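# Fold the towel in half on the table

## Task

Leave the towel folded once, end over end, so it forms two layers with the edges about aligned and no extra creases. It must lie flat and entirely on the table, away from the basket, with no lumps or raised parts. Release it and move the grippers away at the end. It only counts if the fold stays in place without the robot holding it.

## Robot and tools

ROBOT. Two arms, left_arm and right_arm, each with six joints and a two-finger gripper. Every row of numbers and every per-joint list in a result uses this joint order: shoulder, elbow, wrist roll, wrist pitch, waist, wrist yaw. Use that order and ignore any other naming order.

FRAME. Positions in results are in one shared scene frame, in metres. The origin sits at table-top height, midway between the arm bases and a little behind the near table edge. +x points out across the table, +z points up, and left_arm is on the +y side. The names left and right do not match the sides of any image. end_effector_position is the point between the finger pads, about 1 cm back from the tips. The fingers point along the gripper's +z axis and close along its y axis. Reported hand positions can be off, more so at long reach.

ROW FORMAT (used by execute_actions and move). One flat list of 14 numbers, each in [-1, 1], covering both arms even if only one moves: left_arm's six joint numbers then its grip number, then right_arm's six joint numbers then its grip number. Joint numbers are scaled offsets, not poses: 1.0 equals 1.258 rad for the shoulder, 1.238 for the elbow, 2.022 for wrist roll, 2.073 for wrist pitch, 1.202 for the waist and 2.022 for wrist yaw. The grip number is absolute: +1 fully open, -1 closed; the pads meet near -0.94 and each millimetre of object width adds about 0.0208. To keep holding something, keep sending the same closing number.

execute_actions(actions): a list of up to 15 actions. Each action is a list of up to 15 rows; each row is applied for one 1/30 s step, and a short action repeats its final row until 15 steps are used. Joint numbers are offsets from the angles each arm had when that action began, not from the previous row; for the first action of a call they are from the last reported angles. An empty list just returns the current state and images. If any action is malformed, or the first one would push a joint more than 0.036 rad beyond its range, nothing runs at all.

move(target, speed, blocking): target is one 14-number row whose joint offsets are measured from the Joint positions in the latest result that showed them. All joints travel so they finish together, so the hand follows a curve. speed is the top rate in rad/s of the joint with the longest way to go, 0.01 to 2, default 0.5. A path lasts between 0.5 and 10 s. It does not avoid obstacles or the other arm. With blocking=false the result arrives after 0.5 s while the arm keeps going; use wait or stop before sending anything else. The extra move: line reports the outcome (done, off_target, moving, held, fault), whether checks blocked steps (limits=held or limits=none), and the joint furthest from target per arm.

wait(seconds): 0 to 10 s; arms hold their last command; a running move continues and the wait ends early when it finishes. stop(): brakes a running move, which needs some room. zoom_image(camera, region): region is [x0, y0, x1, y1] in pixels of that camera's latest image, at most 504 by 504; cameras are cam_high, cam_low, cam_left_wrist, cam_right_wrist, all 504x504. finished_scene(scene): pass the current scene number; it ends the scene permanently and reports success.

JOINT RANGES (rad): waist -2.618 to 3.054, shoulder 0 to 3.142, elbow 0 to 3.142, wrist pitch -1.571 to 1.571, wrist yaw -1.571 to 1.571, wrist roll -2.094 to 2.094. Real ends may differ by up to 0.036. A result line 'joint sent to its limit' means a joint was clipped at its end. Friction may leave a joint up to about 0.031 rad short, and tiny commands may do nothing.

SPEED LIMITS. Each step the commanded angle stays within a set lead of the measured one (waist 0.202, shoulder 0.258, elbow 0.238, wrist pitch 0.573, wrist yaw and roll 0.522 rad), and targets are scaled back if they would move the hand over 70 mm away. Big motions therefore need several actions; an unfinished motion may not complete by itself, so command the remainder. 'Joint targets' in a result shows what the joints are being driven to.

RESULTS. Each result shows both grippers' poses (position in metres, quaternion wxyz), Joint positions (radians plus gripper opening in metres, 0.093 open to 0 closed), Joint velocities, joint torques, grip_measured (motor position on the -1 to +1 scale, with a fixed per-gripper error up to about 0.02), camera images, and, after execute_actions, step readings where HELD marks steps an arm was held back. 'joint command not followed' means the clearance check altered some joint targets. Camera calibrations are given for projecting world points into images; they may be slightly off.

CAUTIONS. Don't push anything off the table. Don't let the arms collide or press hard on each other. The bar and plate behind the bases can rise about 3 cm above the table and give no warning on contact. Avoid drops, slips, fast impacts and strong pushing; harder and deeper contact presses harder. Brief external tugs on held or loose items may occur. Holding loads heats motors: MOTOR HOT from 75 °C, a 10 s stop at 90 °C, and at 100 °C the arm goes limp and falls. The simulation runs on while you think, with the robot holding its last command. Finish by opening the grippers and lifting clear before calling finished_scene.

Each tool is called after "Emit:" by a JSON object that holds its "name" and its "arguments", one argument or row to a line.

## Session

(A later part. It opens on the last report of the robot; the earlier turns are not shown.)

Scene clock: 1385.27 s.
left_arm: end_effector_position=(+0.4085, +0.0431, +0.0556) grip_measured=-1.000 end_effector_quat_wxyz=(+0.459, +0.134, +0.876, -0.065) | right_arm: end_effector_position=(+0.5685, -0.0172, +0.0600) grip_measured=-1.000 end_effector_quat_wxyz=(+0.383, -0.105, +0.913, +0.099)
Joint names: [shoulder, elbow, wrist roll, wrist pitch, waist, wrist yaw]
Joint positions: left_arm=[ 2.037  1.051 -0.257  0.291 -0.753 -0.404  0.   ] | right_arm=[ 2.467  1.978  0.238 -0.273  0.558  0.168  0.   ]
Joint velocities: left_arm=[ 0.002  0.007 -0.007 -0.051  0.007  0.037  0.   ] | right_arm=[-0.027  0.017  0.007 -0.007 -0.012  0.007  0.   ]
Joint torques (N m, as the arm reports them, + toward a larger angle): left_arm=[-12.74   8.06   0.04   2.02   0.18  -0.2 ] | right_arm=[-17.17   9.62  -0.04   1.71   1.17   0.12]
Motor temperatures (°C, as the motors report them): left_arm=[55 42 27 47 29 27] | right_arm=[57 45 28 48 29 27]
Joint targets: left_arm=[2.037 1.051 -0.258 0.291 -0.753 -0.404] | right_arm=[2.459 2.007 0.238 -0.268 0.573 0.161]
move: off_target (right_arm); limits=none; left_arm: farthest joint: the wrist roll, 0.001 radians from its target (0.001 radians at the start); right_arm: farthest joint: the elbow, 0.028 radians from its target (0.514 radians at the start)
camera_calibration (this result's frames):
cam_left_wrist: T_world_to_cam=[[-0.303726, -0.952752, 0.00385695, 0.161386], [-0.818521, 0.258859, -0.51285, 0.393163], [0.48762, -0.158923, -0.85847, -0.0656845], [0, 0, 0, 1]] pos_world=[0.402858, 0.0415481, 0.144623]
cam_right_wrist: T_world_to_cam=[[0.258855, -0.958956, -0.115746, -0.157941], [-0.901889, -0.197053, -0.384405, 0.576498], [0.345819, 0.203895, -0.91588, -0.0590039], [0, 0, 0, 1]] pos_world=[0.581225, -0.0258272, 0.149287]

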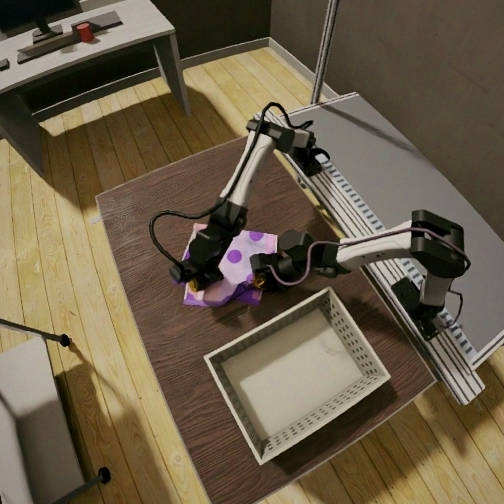

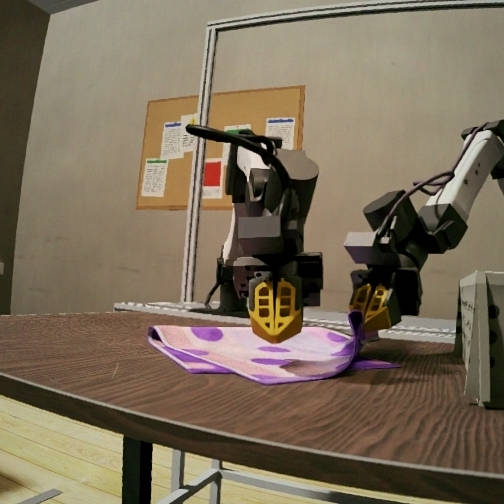

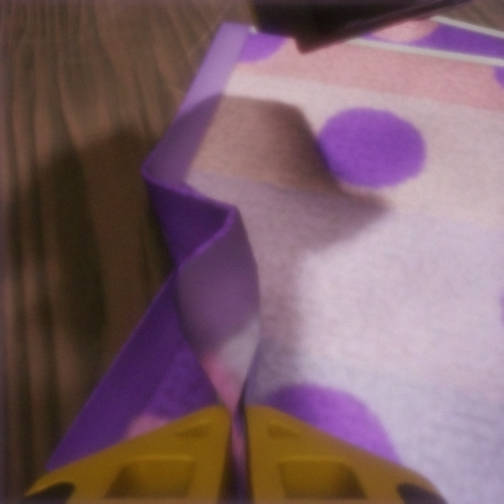

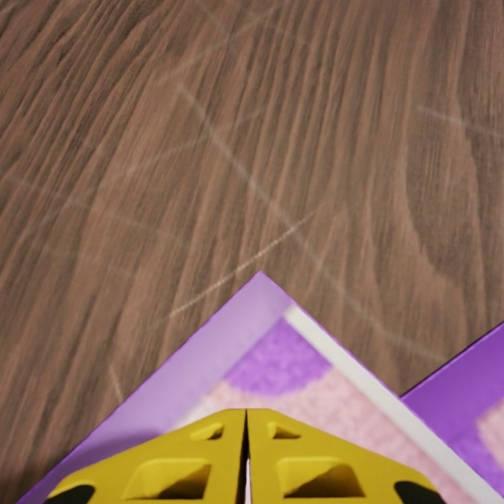

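Emit:
{"name": "move", "arguments": {
  "target": [0,0,0,0,0,0,-1,0.07,0.02,0,0,0.012,0,-1],
  "speed": 0.12
}}

Emit:
{"name": "move", "arguments": {
  "target": [0,0,0,0,0,0,-1,-0.03,-0.085,0,0,-0.052,0,-1],
  "speed": 0.08
}}

Scene clock: 1392.77 s.
left_arm: end_effector_position=(+0.4085, +0.0431, +0.0556) grip_measured=-1.000 end_effector_quat_wxyz=(+0.459, +0.134, +0.876, -0.065) | right_arm: end_effector_position=(+0.5651, -0.0178, +0.0274) grip_measured=-1.000 end_effector_quat_wxyz=(+0.363, -0.108, +0.921, +0.089)
Joint names: [shoulder, elbow, wrist roll, wrist pitch, waist, wrist yaw]
Joint positions: left_arm=[ 2.037  1.051 -0.257  0.291 -0.753 -0.404  0.   ] | right_arm=[ 2.522  1.978  0.238 -0.267  0.558  0.168  0.   ]
Joint velocities: left_arm=[-0.017  0.017 -0.007 -0.066 -0.002 -0.037  0.   ] | right_arm=[-0.012 -0.007 -0.037  0.022  0.002 -0.022  0.   ]
Joint torques (N m, as the arm reports them, + toward a larger angle): left_arm=[-12.78   8.03   0.04   2.02   0.16  -0.2 ] | right_arm=[-13.67   9.26  -0.04   1.56   1.16   0.2 ]
Motor temperatures (°C, as the motors report them): left_arm=[54 42 27 47 29 27] | right_arm=[61 46 28 47 29 27]
Joint targets: left_arm=[2.037 1.051 -0.257 0.291 -0.753 -0.404] | right_arm=[2.555 2.003 0.238 -0.273 0.573 0.167]
move: off_target (right_arm); limits=none; left_arm: farthest joint: the waist, 0.000 radians from its target (0.000 radians at the start); right_arm: farthest joint: the shoulder, 0.033 radians from its target (0.088 radians at the start)
camera_calibration (this result's frames):
cam_left_wrist: T_world_to_cam=[[-0.303726, -0.952752, 0.00385695, 0.161386], [-0.818521, 0.258859, -0.51285, 0.393163], [0.48762, -0.158923, -0.85847, -0.0656845], [0, 0, 0, 1]] pos_world=[0.402858, 0.0415481, 0.144623]
cam_right_wrist: T_world_to_cam=[[0.255962, -0.961345, -0.101483, -0.160209], [-0.916192, -0.207766, -0.342675, 0.567508], [0.308344, 0.18069, -0.933957, -0.0662966], [0, 0, 0, 1]] pos_world=[0.581396, -0.0241286, 0.116294]

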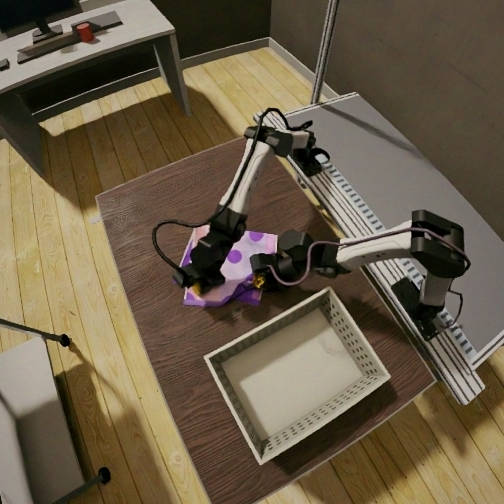

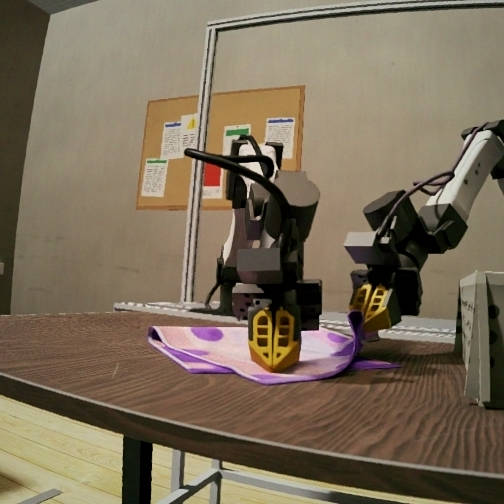

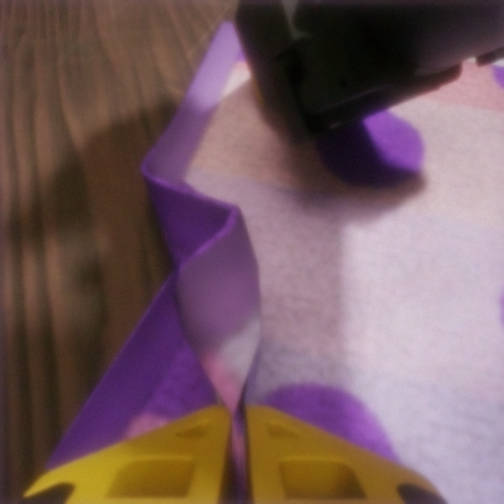

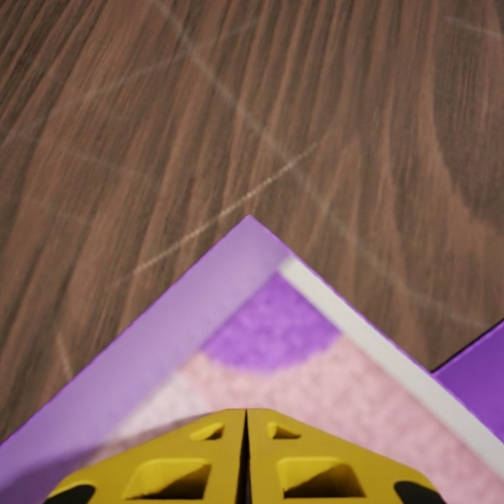

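Scene clock: 1394.37 s.
left_arm: end_effector_position=(+0.4093, +0.0424, +0.0570) grip_measured=-1.000 end_effector_quat_wxyz=(+0.462, +0.133, +0.874, -0.067) | right_arm: end_effector_position=(+0.5685, -0.0423, +0.0266) grip_measured=-1.000 end_effector_quat_wxyz=(+0.359, -0.094, +0.924, +0.090)
Joint names: [shoulder, elbow, wrist roll, wrist pitch, waist, wrist yaw]
Joint positions: left_arm=[ 2.037  1.051 -0.257  0.299 -0.753 -0.404  0.   ] | right_arm=[ 2.484  1.912  0.238 -0.242  0.517  0.146  0.   ]
Joint velocities: left_arm=[ 0.007  0.002  0.007  0.037 -0.007  0.007  0.   ] | right_arm=[-0.002 -0.007 -0.037 -0.007  0.002  0.037  0.   ]
Joint torques (N m, as the arm reports them, + toward a larger angle): left_arm=[-12.77   8.04   0.04   1.99   0.17  -0.2 ] | right_arm=[-16.37   4.41  -0.04   1.38  -2.14   0.47]
Motor temperatures (°C, as the motors report them): left_arm=[54 42 27 47 29 27] | right_arm=[62 45 28 47 29 27]
Joint targets: left_arm=[2.037 1.051 -0.257 0.291 -0.753 -0.404] | right_arm=[2.484 1.873 0.238 -0.267 0.496 0.168]
move: off_target (right_arm); limits=none; left_arm: farthest joint: the wrist pitch, 0.008 radians from its target (0.000 radians at the start); right_arm: farthest joint: the elbow, 0.040 radians from its target (0.106 radians at the start)
camera_calibration (this result's frames):
cam_left_wrist: T_world_to_cam=[[-0.30358, -0.952778, 0.00728215, 0.16068], [-0.815757, 0.255957, -0.518678, 0.394023], [0.492322, -0.163401, -0.854938, -0.0669253], [0, 0, 0, 1]] pos_world=[0.403155, 0.0413042, 0.145984]
cam_right_wrist: T_world_to_cam=[[0.229376, -0.966479, -0.115345, -0.169417], [-0.925471, -0.179853, -0.333401, 0.571512], [0.30148, 0.183223, -0.935702, -0.0596244], [0, 0, 0, 1]] pos_world=[0.585754, -0.0500256, 0.115211]

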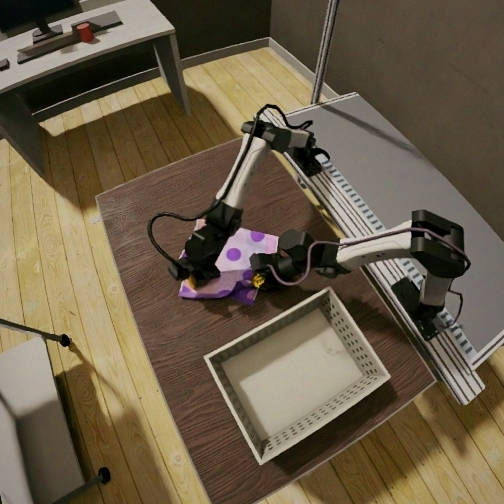

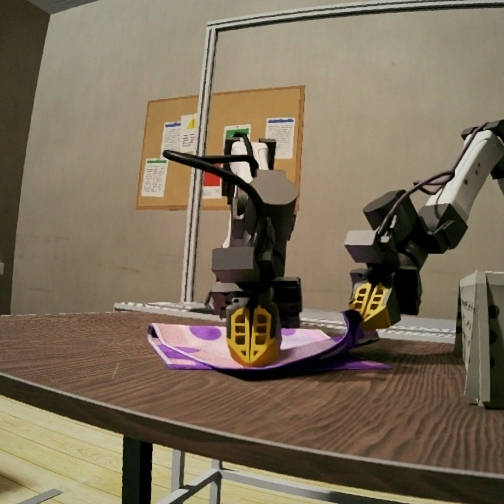

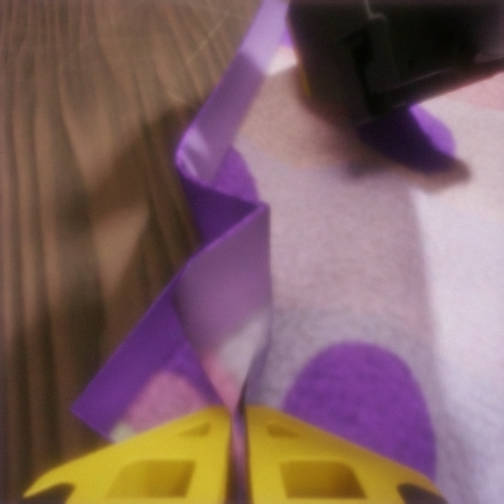

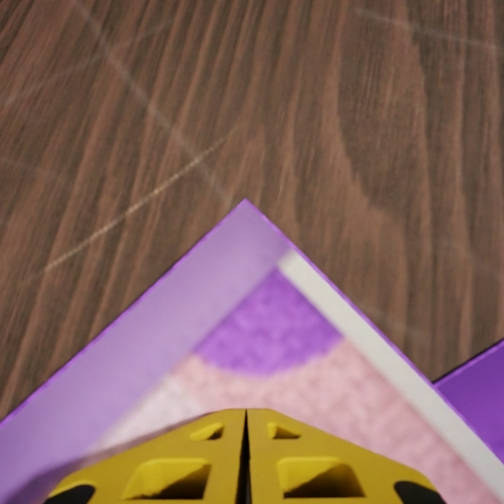

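Emit:
{"name": "move", "arguments": {
  "target": [0,0,0,0,0,0,-1,-0.035,0.02,0,-0.01,0,0.062,0.12],
  "speed": 0.2
}}

Scene clock: 1411.50 s.
left_arm: end_effector_position=(+0.4102, +0.0415, +0.0587) grip_measured=-1.000 end_effector_quat_wxyz=(+0.465, +0.132, +0.873, -0.069) | right_arm: end_effector_position=(+0.5758, -0.0610, +0.0399) grip_measured=+0.117 end_effector_quat_wxyz=(+0.381, -0.071, +0.921, +0.040)
Joint names: [shoulder, elbow, wrist roll, wrist pitch, waist, wrist yaw]
Joint positions: left_arm=[ 2.037  1.051 -0.257  0.308 -0.753 -0.404  0.   ] | right_arm=[ 2.463  1.912  0.238 -0.254  0.518  0.266  0.051]
Joint velocities: left_arm=[-0.002 -0.007 -0.007 -0.022  0.002  0.007  0.   ] | right_arm=[-0.007  0.002 -0.022 -0.022 -0.012  0.037  0.   ]
Joint torques (N m, as the arm reports them, + toward a larger angle): left_arm=[-12.82   8.07   0.04   1.95   0.19  -0.2 ] | right_arm=[-18.35   9.23  -0.04   1.54  -0.27   0.31]
Motor temperatures (°C, as the motors report them): left_arm=[54 42 27 47 29 27] | right_arm=[68 44 28 45 29 27]
Joint targets: left_arm=[2.037 1.051 -0.257 0.299 -0.753 -0.404] | right_arm=[2.440 1.937 0.238 -0.263 0.517 0.272]
move: off_target (right_arm); limits=none; left_arm: farthest joint: the wrist pitch, 0.009 radians from its target (0.000 radians at the start); right_arm: farthest joint: the elbow, 0.024 radians from its target (0.024 radians at the start)
camera_calibration (this result's frames):
cam_left_wrist: T_world_to_cam=[[-0.303429, -0.952786, 0.0113935, 0.159836], [-0.812396, 0.252434, -0.525632, 0.395042], [0.497939, -0.168748, -0.850636, -0.0684246], [0, 0, 0, 1]] pos_world=[0.403501, 0.0410212, 0.147621]
cam_right_wrist: T_world_to_cam=[[0.152434, -0.987694, -0.0349942, -0.147877], [-0.921241, -0.129178, -0.366918, 0.581327], [0.357882, 0.0881689, -0.929595, -0.0844409], [0, 0, 0, 1]] pos_world=[0.588304, -0.0635172, 0.129629]

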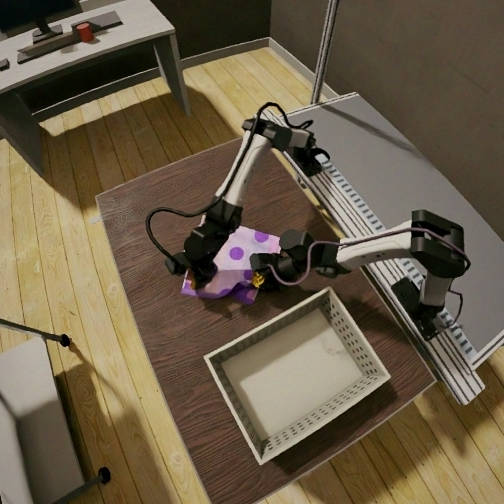

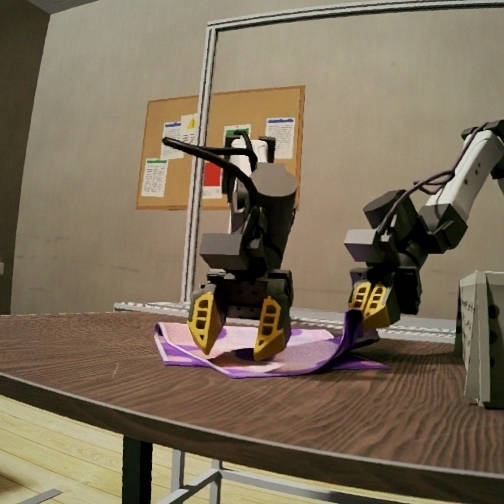

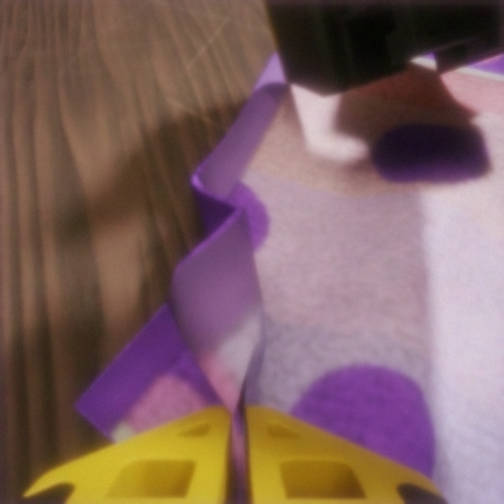

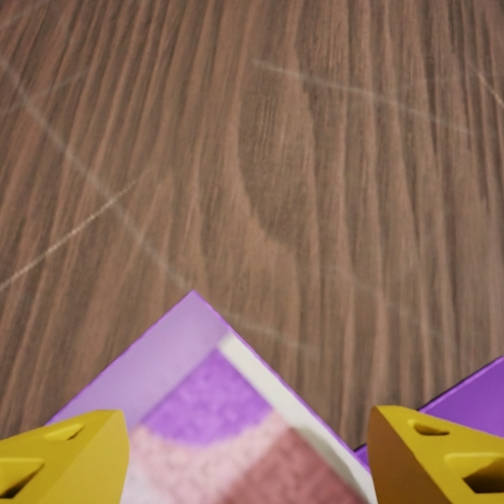

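Emit:
{"name": "move", "arguments": {
  "target": [0,0,0,0,0,0,-1,-0.015,0.0,0,0,0.04,0,0.1],
  "speed": 0.1
}}

Emit:
{"name": "execute_actions", "arguments": {
  "actions": [
    [[0,0,0,0,0,0,-1,0.01,0.01,0,0,0,0,0.1],[0,0,0,0,0,0,-1,0.025,0.01,0,0,0,0,0.1],[0,0,0,0,0,0,-1,0.04,0.01,0,0,0,0,0.1],[0,0,0,0,0,0,-1,0.055,0.01,0,0,0,0,0.1]],
    [[0,0,0,0,0,0,-1,0.035,0,0,0,0,0,-0.05],[0,0,0,0,0,0,-1,0.035,0,0,0,0,0,-0.2],[0,0,0,0,0,0,-1,0.035,0,0,0,0,0,-0.35],[0,0,0,0,0,0,-1,0.035,0,0,0,0,0,-0.5],[0,0,0,0,0,0,-1,0.035,0,0,0,0,0,-0.6],[0,0,0,0,0,0,-1,0.035,0,0,0,0,0,-0.7],[0,0,0,0,0,0,-1,0.035,0,0,0,0,0,-0.8],[0,0,0,0,0,0,-1,0.035,0,0,0,0,0,-0.9],[0,0,0,0,0,0,-1,0.035,0,0,0,0,0,-1]],
    [[0,0,0,0,0,0,-1,-0.02,0,0,0,0,0,-1],[0,0,0,0,0,0,-1,-0.04,0,0,0,0,0,-1],[0,0,0,0,0,0,-1,-0.06,0,0,0,0,0,-1]]
  ]
}}

Scene clock: 1426.83 s.
left_arm: end_effector_position=(+0.4102, +0.0415, +0.0587) grip_measured=-1.000 end_effector_quat_wxyz=(+0.465, +0.132, +0.873, -0.069) | right_arm: end_effector_position=(+0.5660, -0.0416, +0.0408) grip_measured=+0.103 end_effector_quat_wxyz=(+0.381, -0.086, +0.920, +0.046)
Joint names: [shoulder, elbow, wrist roll, wrist pitch, waist, wrist yaw]
Joint positions: left_arm=[ 2.037  1.051 -0.257  0.308 -0.753 -0.404  0.   ] | right_arm=[ 2.463  1.912  0.238 -0.254  0.552  0.267  0.05 ]
Joint velocities: left_arm=[ 0.002 -0.007 -0.007 -0.037 -0.002  0.066  0.   ] | right_arm=[-0.007  0.012  0.007 -0.022  0.017 -0.022  0.   ]
Joint torques (N m, as the arm reports them, + toward a larger angle): left_arm=[-12.83   8.06   0.04   2.05   0.19  -0.2 ] | right_arm=[-17.98   7.37  -0.04   1.61   1.09   0.24]
Motor temperatures (°C, as the motors report them): left_arm=[54 42 27 47 29 27] | right_arm=[74 45 28 45 29 27]
Joint targets: left_arm=[2.037 1.051 -0.257 0.308 -0.753 -0.404] | right_arm=[2.444 1.912 0.238 -0.254 0.566 0.267]
move: done; limits=none; left_arm: farthest joint: the waist, 0.000 radians from its target (0.000 radians at the start); right_arm: farthest joint: the shoulder, 0.018 radians from its target (0.018 radians at the start)
camera_calibration (this result's frames):
cam_left_wrist: T_world_to_cam=[[-0.303429, -0.952786, 0.0113935, 0.159836], [-0.812396, 0.252434, -0.525632, 0.395042], [0.497939, -0.168748, -0.850636, -0.0684246], [0, 0, 0, 1]] pos_world=[0.403501, 0.0410212, 0.147621]
cam_right_wrist: T_world_to_cam=[[0.18613, -0.981905, -0.0349148, -0.145985], [-0.915847, -0.160521, -0.368045, 0.570851], [0.35578, 0.100481, -0.929152, -0.0801312], [0, 0, 0, 1]] pos_world=[0.578493, -0.0436577, 0.130548]

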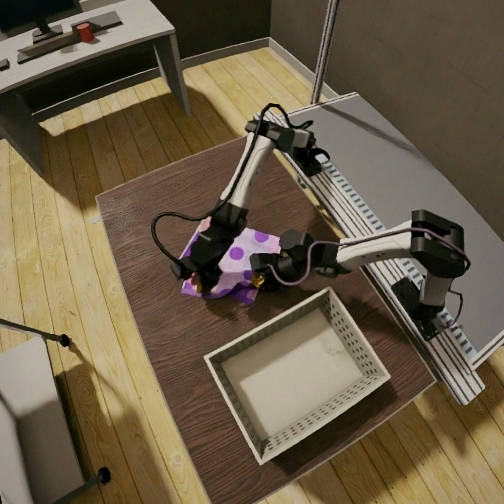

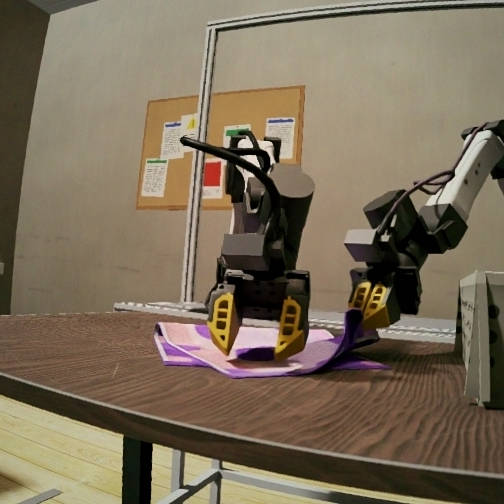

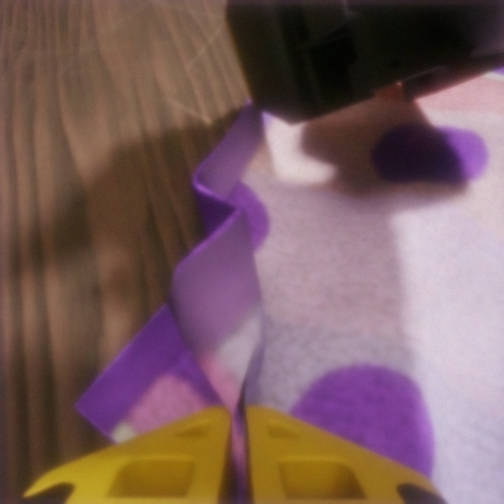

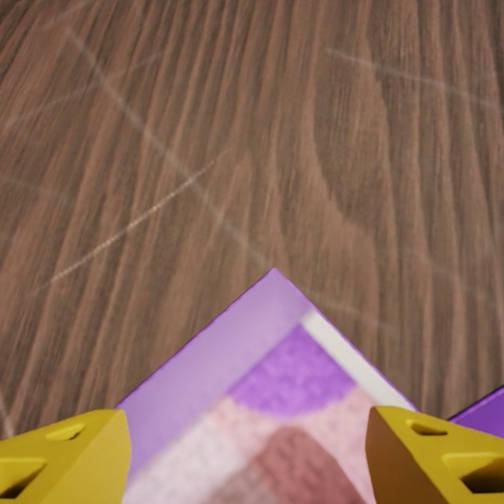

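Scene clock: 1428.33 s.
left_arm: end_effector_position=(+0.4111, +0.0407, +0.0603) grip_measured=-1.000 end_effector_quat_wxyz=(+0.468, +0.131, +0.871, -0.072) | right_arm: end_effector_position=(+0.5731, -0.0389, +0.0626) grip_measured=-1.000 end_effector_quat_wxyz=(+0.405, -0.080, +0.909, +0.056)
Joint names: [shoulder, elbow, wrist roll, wrist pitch, waist, wrist yaw]
Joint positions: left_arm=[ 2.037  1.051 -0.257  0.317 -0.753 -0.404  0.   ] | right_arm=[ 2.438  1.917  0.238 -0.225  0.552  0.27   0.   ]
Joint velocities: left_arm=[ 0.002  0.007 -0.037  0.037 -0.017  0.007  0.   ] | right_arm=[-0.022 -0.002  0.022 -0.007 -0.007 -0.007  0.   ]
Joint torques (N m, as the arm reports them, + toward a larger angle): left_arm=[-12.81   8.09   0.04   2.01   0.22  -0.2 ] | right_arm=[-17.53   7.41  -0.04   1.77  -0.19   0.31]
Motor temperatures (°C, as the motors report them): left_arm=[54 42 27 47 29 27] | right_arm=[74 45 28 45 29 27]
Joint targets: left_arm=[2.037 1.051 -0.257 0.311 -0.753 -0.404] | right_arm=[2.424 1.917 0.238 -0.215 0.552 0.275]
Step readings (joint positions; steps 1 to 15: 1st action; 16 to 30: 2nd action; 31 to 45: 3rd action):
0: left_arm=[2.037 1.051 -0.257 0.308 -0.753 -0.404] | right_arm=[2.463 1.912 0.238 -0.254 0.552 0.267]
1: left_arm=[2.037 1.051 -0.257 0.308 -0.753 -0.404] | right_arm=[2.463 1.912 0.238 -0.254 0.552 0.267]
2: left_arm=[2.037 1.051 -0.257 0.308 -0.753 -0.404] | right_arm=[2.464 1.912 0.238 -0.254 0.552 0.267]
4: left_arm=[2.037 1.051 -0.257 0.308 -0.753 -0.404] | right_arm=[2.475 1.912 0.238 -0.253 0.552 0.267]
8: left_arm=[2.037 1.051 -0.257 0.308 -0.753 -0.404] | right_arm=[2.493 1.917 0.238 -0.238 0.552 0.271]
15: left_arm=[2.037 1.051 -0.257 0.308 -0.753 -0.404] | right_arm=[2.494 1.917 0.238 -0.235 0.552 0.272]
16: left_arm=[2.037 1.051 -0.257 0.308 -0.753 -0.404] | right_arm=[2.494 1.917 0.238 -0.233 0.552 0.272]
17: left_arm=[2.037 1.051 -0.257 0.308 -0.753 -0.404] | right_arm=[2.495 1.917 0.238 -0.231 0.552 0.274]
19: left_arm=[2.037 1.051 -0.257 0.308 -0.753 -0.404] | right_arm=[2.497 1.917 0.238 -0.223 0.552 0.276]
23: left_arm=[2.037 1.051 -0.257 0.308 -0.753 -0.404] | right_arm=[2.499 1.917 0.238 -0.216 0.552 0.276]
30: left_arm=[2.037 1.051 -0.257 0.311 -0.753 -0.404] | right_arm=[2.499 1.917 0.238 -0.215 0.552 0.275]
31: left_arm=[2.037 1.051 -0.257 0.311 -0.753 -0.404] | right_arm=[2.497 1.917 0.238 -0.215 0.552 0.275]
32: left_arm=[2.037 1.051 -0.257 0.312 -0.753 -0.404] | right_arm=[2.493 1.917 0.238 -0.215 0.552 0.274]
34: left_arm=[2.037 1.051 -0.257 0.312 -0.753 -0.404] | right_arm=[2.480 1.917 0.238 -0.223 0.552 0.272]
38: left_arm=[2.037 1.051 -0.257 0.313 -0.753 -0.404] | right_arm=[2.447 1.917 0.238 -0.225 0.552 0.271]
45: Joint positions above
camera_calibration (this result's frames):
cam_left_wrist: T_world_to_cam=[[-0.303309, -0.952769, 0.0153343, 0.15903], [-0.809133, 0.249017, -0.532254, 0.396006], [0.503297, -0.173845, -0.846446, -0.0698718], [0, 0, 0, 1]] pos_world=[0.403823, 0.0407599, 0.149194]
cam_right_wrist: T_world_to_cam=[[0.184014, -0.981461, -0.0536033, -0.141485], [-0.896887, -0.145344, -0.417695, 0.578591], [0.40216, 0.124938, -0.907005, -0.0896651], [0, 0, 0, 1]] pos_world=[0.581025, -0.043565, 0.152763]

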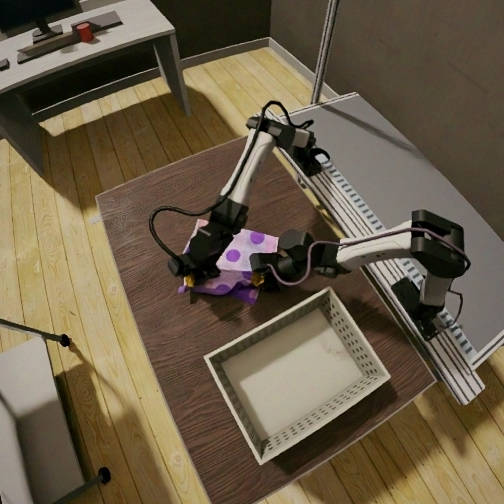

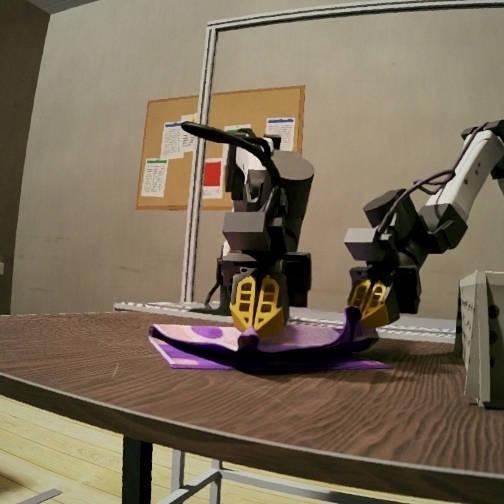

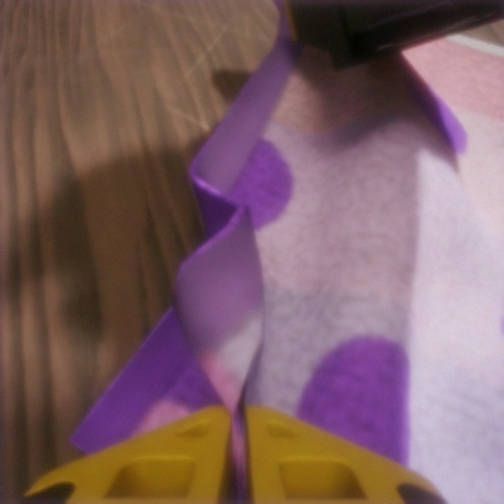

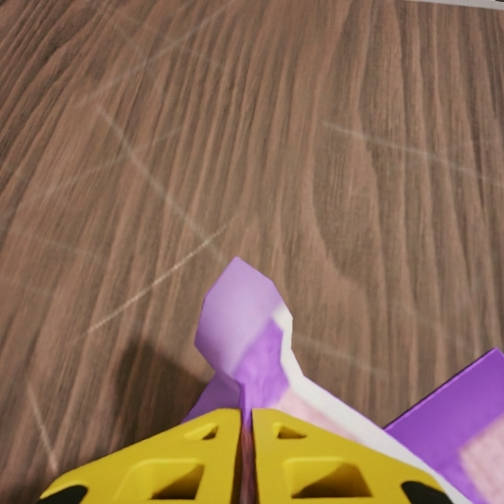

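Emit:
{"name": "move", "arguments": {
  "target": [0,0,0,0,0,0,-1,-0.125,-0.185,-0.06,0.03,-0.112,0,-1],
  "speed": 0.15
}}

Emit:
{"name": "zoom_image", "arguments": {
  "camera": "cam_high",
  "region": [150,190,310,330]
}}

Scene clock: 1441.27 s.
left_arm: end_effector_position=(+0.4150, +0.0327, +0.0702) grip_measured=-1.000 end_effector_quat_wxyz=(+0.484, +0.127, +0.860, -0.094) | right_arm: end_effector_position=(+0.5573, -0.1017, +0.0533) grip_measured=-1.000 end_effector_quat_wxyz=(+0.370, -0.103, +0.923, +0.034)
Joint names: [shoulder, elbow, wrist roll, wrist pitch, waist, wrist yaw]
Joint positions: left_arm=[ 2.037  1.051 -0.257  0.373 -0.753 -0.384  0.   ] | right_arm=[ 2.305  1.704  0.134 -0.214  0.457  0.204  0.   ]
Joint velocities: left_arm=[-0.002  0.007 -0.11   0.007 -0.002 -0.022  0.   ] | right_arm=[-0.002 -0.017  0.037 -0.081 -0.017 -0.037  0.   ]
Joint torques (N m, as the arm reports them, + toward a larger angle): left_arm=[-12.91   8.13   0.04   1.56   0.19  -0.39] | right_arm=[-17.3    6.04  -0.19   2.08  -3.97   1.05]
Motor temperatures (°C, as the motors report them): left_arm=[54 42 27 47 29 27] | right_arm=[77 45 28 46 29 27]
Joint targets: left_arm=[2.037 1.051 -0.257 0.317 -0.753 -0.405] | right_arm=[2.280 1.687 0.116 -0.163 0.417 0.270]
MOTOR HOT: a motor of the right arm reached 75 °C. Now the hottest motor of the right arm, the shoulder, reports 77 °C. The controller's stop level is 90 °C. To cool a motor, set the load down, stop pushing, or move to a pose that needs little force.
move: off_target (left_arm, right_arm); limits=none; left_arm: farthest joint: the wrist pitch, 0.056 radians from its target (0.000 radians at the start); right_arm: farthest joint: the wrist yaw, 0.066 radians from its target (0.000 radians at the start)
camera_calibration (this result's frames):
cam_left_wrist: T_world_to_cam=[[-0.319193, -0.94633, 0.0507447, 0.156354], [-0.787609, 0.235116, -0.569555, 0.400594], [0.527057, -0.221765, -0.820385, -0.0749665], [0, 0, 0, 1]] pos_world=[0.40493, 0.0371518, 0.158725]
cam_right_wrist: T_world_to_cam=[[0.20809, -0.978107, -0.00210743, -0.21659], [-0.918298, -0.194623, -0.344747, 0.554477], [0.33679, 0.0736737, -0.938693, -0.0510477], [0, 0, 0, 1]] pos_world=[0.571438, -0.100173, 0.14278]

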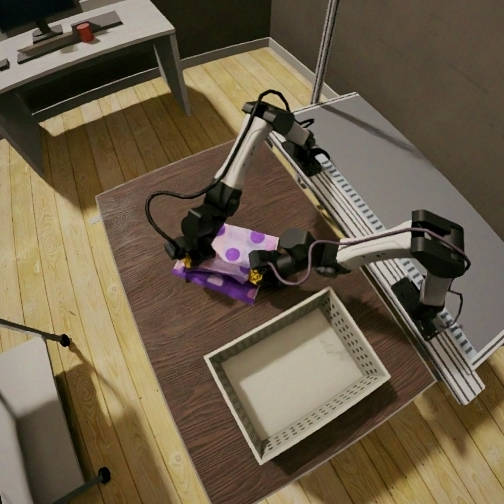

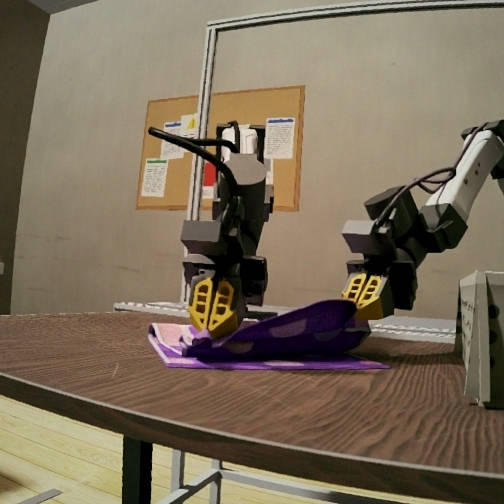

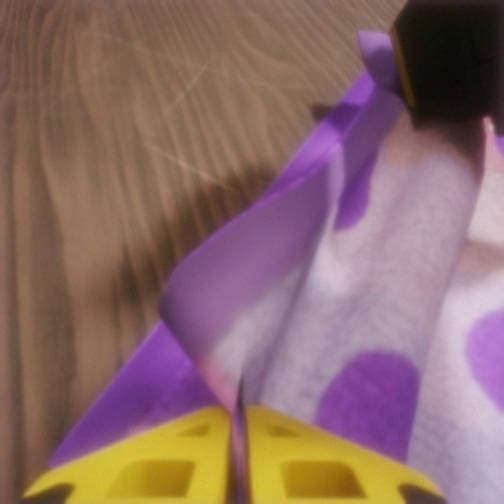

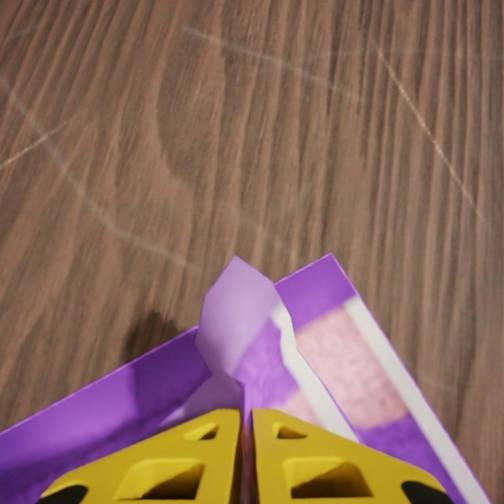

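Region (150, 190, 310, 330) of cam_high's 504x504 image, scaled by 3.150, with more detail than that image has; it fills the top 441 rows of this view, and the rest is white.

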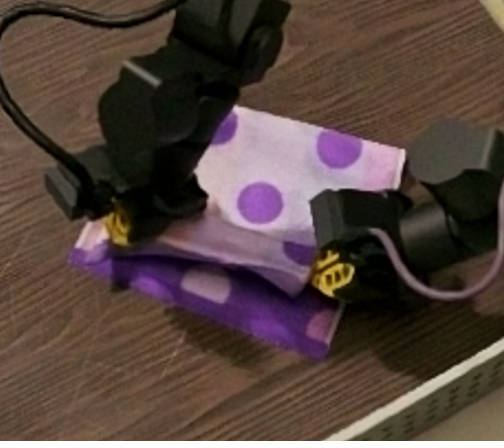

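Emit:
{"name": "move", "arguments": {
  "target": [0.10,0.13,0,-0.025,0.02,-0.01,-1,-0.035,-0.04,-0.008,0.02,-0.05,0.03,-1],
  "speed": 0.12
}}

Emit:
{"name": "zoom_image", "arguments": {
  "camera": "cam_high",
  "region": [150,190,310,330]
}}

Scene clock: 1458.53 s.
left_arm: end_effector_position=(+0.4448, +0.0125, +0.0729) grip_measured=-1.000 end_effector_quat_wxyz=(+0.495, +0.118, +0.855, -0.101) | right_arm: end_effector_position=(+0.5627, -0.1295, +0.0539) grip_measured=-1.000 end_effector_quat_wxyz=(+0.372, -0.082, +0.924, +0.016)
Joint names: [shoulder, elbow, wrist roll, wrist pitch, waist, wrist yaw]
Joint positions: left_arm=[ 2.141  1.203 -0.257  0.358 -0.74  -0.379  0.   ] | right_arm=[ 2.285  1.674  0.132 -0.204  0.417  0.226  0.   ]
Joint velocities: left_arm=[ 0.002 -0.007 -0.051 -0.081 -0.002 -0.022  0.   ] | right_arm=[ 0.002  0.017 -0.007  0.022 -0.012  0.066  0.   ]
Joint torques (N m, as the arm reports them, + toward a larger angle): left_arm=[-12.3    9.27   0.04   1.81   1.03  -0.4 ] | right_arm=[-17.13   5.78  -0.16   1.91  -2.09   0.72]
Motor temperatures (°C, as the motors report them): left_arm=[54 42 27 45 29 27] | right_arm=[80 44 28 47 29 28]
Joint targets: left_arm=[2.162 1.212 -0.257 0.321 -0.729 -0.404] | right_arm=[2.261 1.654 0.118 -0.172 0.397 0.265]
MOTOR HOT: still on. Now the hottest motor of the right arm, the shoulder, reports 80 °C; the controller's stop level is 90 °C.
move: off_target (left_arm, right_arm); limits=none; left_arm: farthest joint: the wrist pitch, 0.037 radians from its target (0.052 radians at the start); right_arm: farthest joint: the wrist yaw, 0.038 radians from its target (0.061 radians at the start)
camera_calibration (this result's frames):
cam_left_wrist: T_world_to_cam=[[-0.3114, -0.947872, 0.0675973, 0.141926], [-0.777396, 0.213192, -0.59178, 0.427706], [0.546521, -0.23683, -0.80326, -0.102731], [0, 0, 0, 1]] pos_world=[0.432837, 0.0190143, 0.160994]
cam_right_wrist: T_world_to_cam=[[0.155812, -0.987652, 0.0163134, -0.217713], [-0.925873, -0.151781, -0.346008, 0.564105], [0.344212, 0.0388082, -0.93809, -0.058984], [0, 0, 0, 1]] pos_world=[0.576515, -0.127115, 0.143404]

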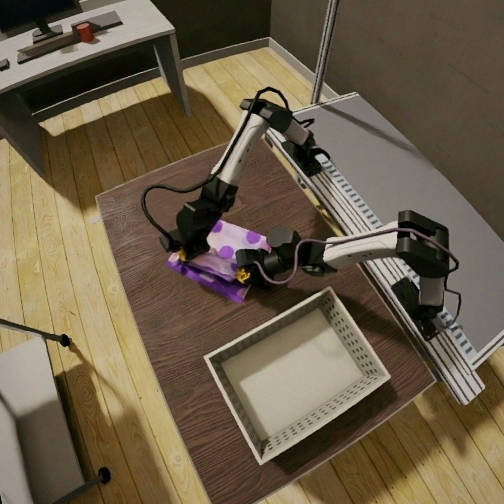

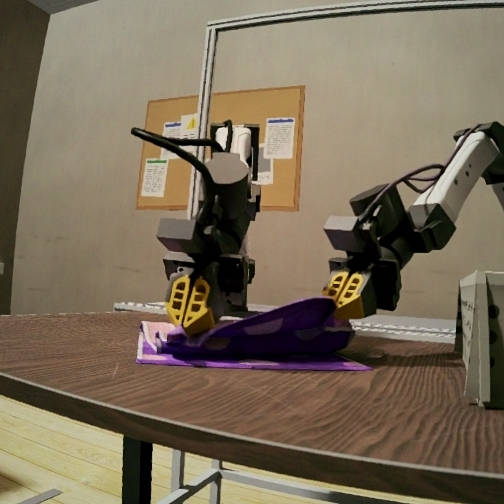

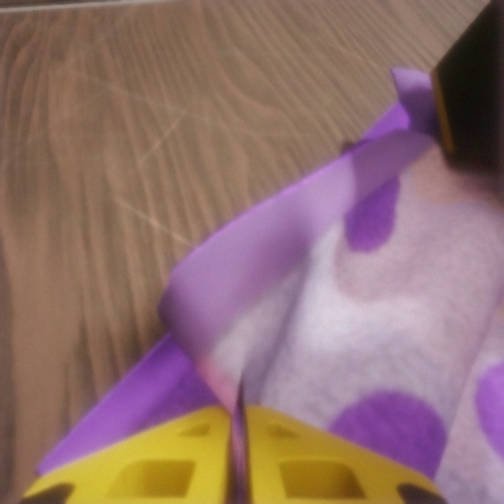

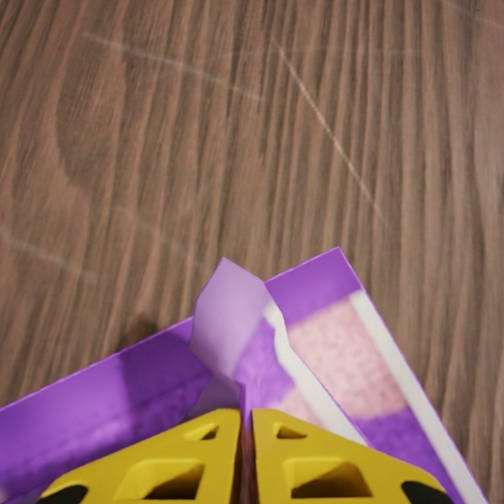

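Region (150, 190, 310, 330) of cam_high's 504x504 image, scaled by 3.150, with more detail than that image has; it fills the top 441 rows of this view, and the rest is white.

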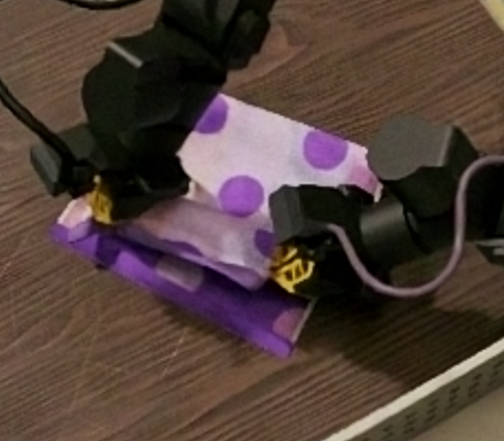

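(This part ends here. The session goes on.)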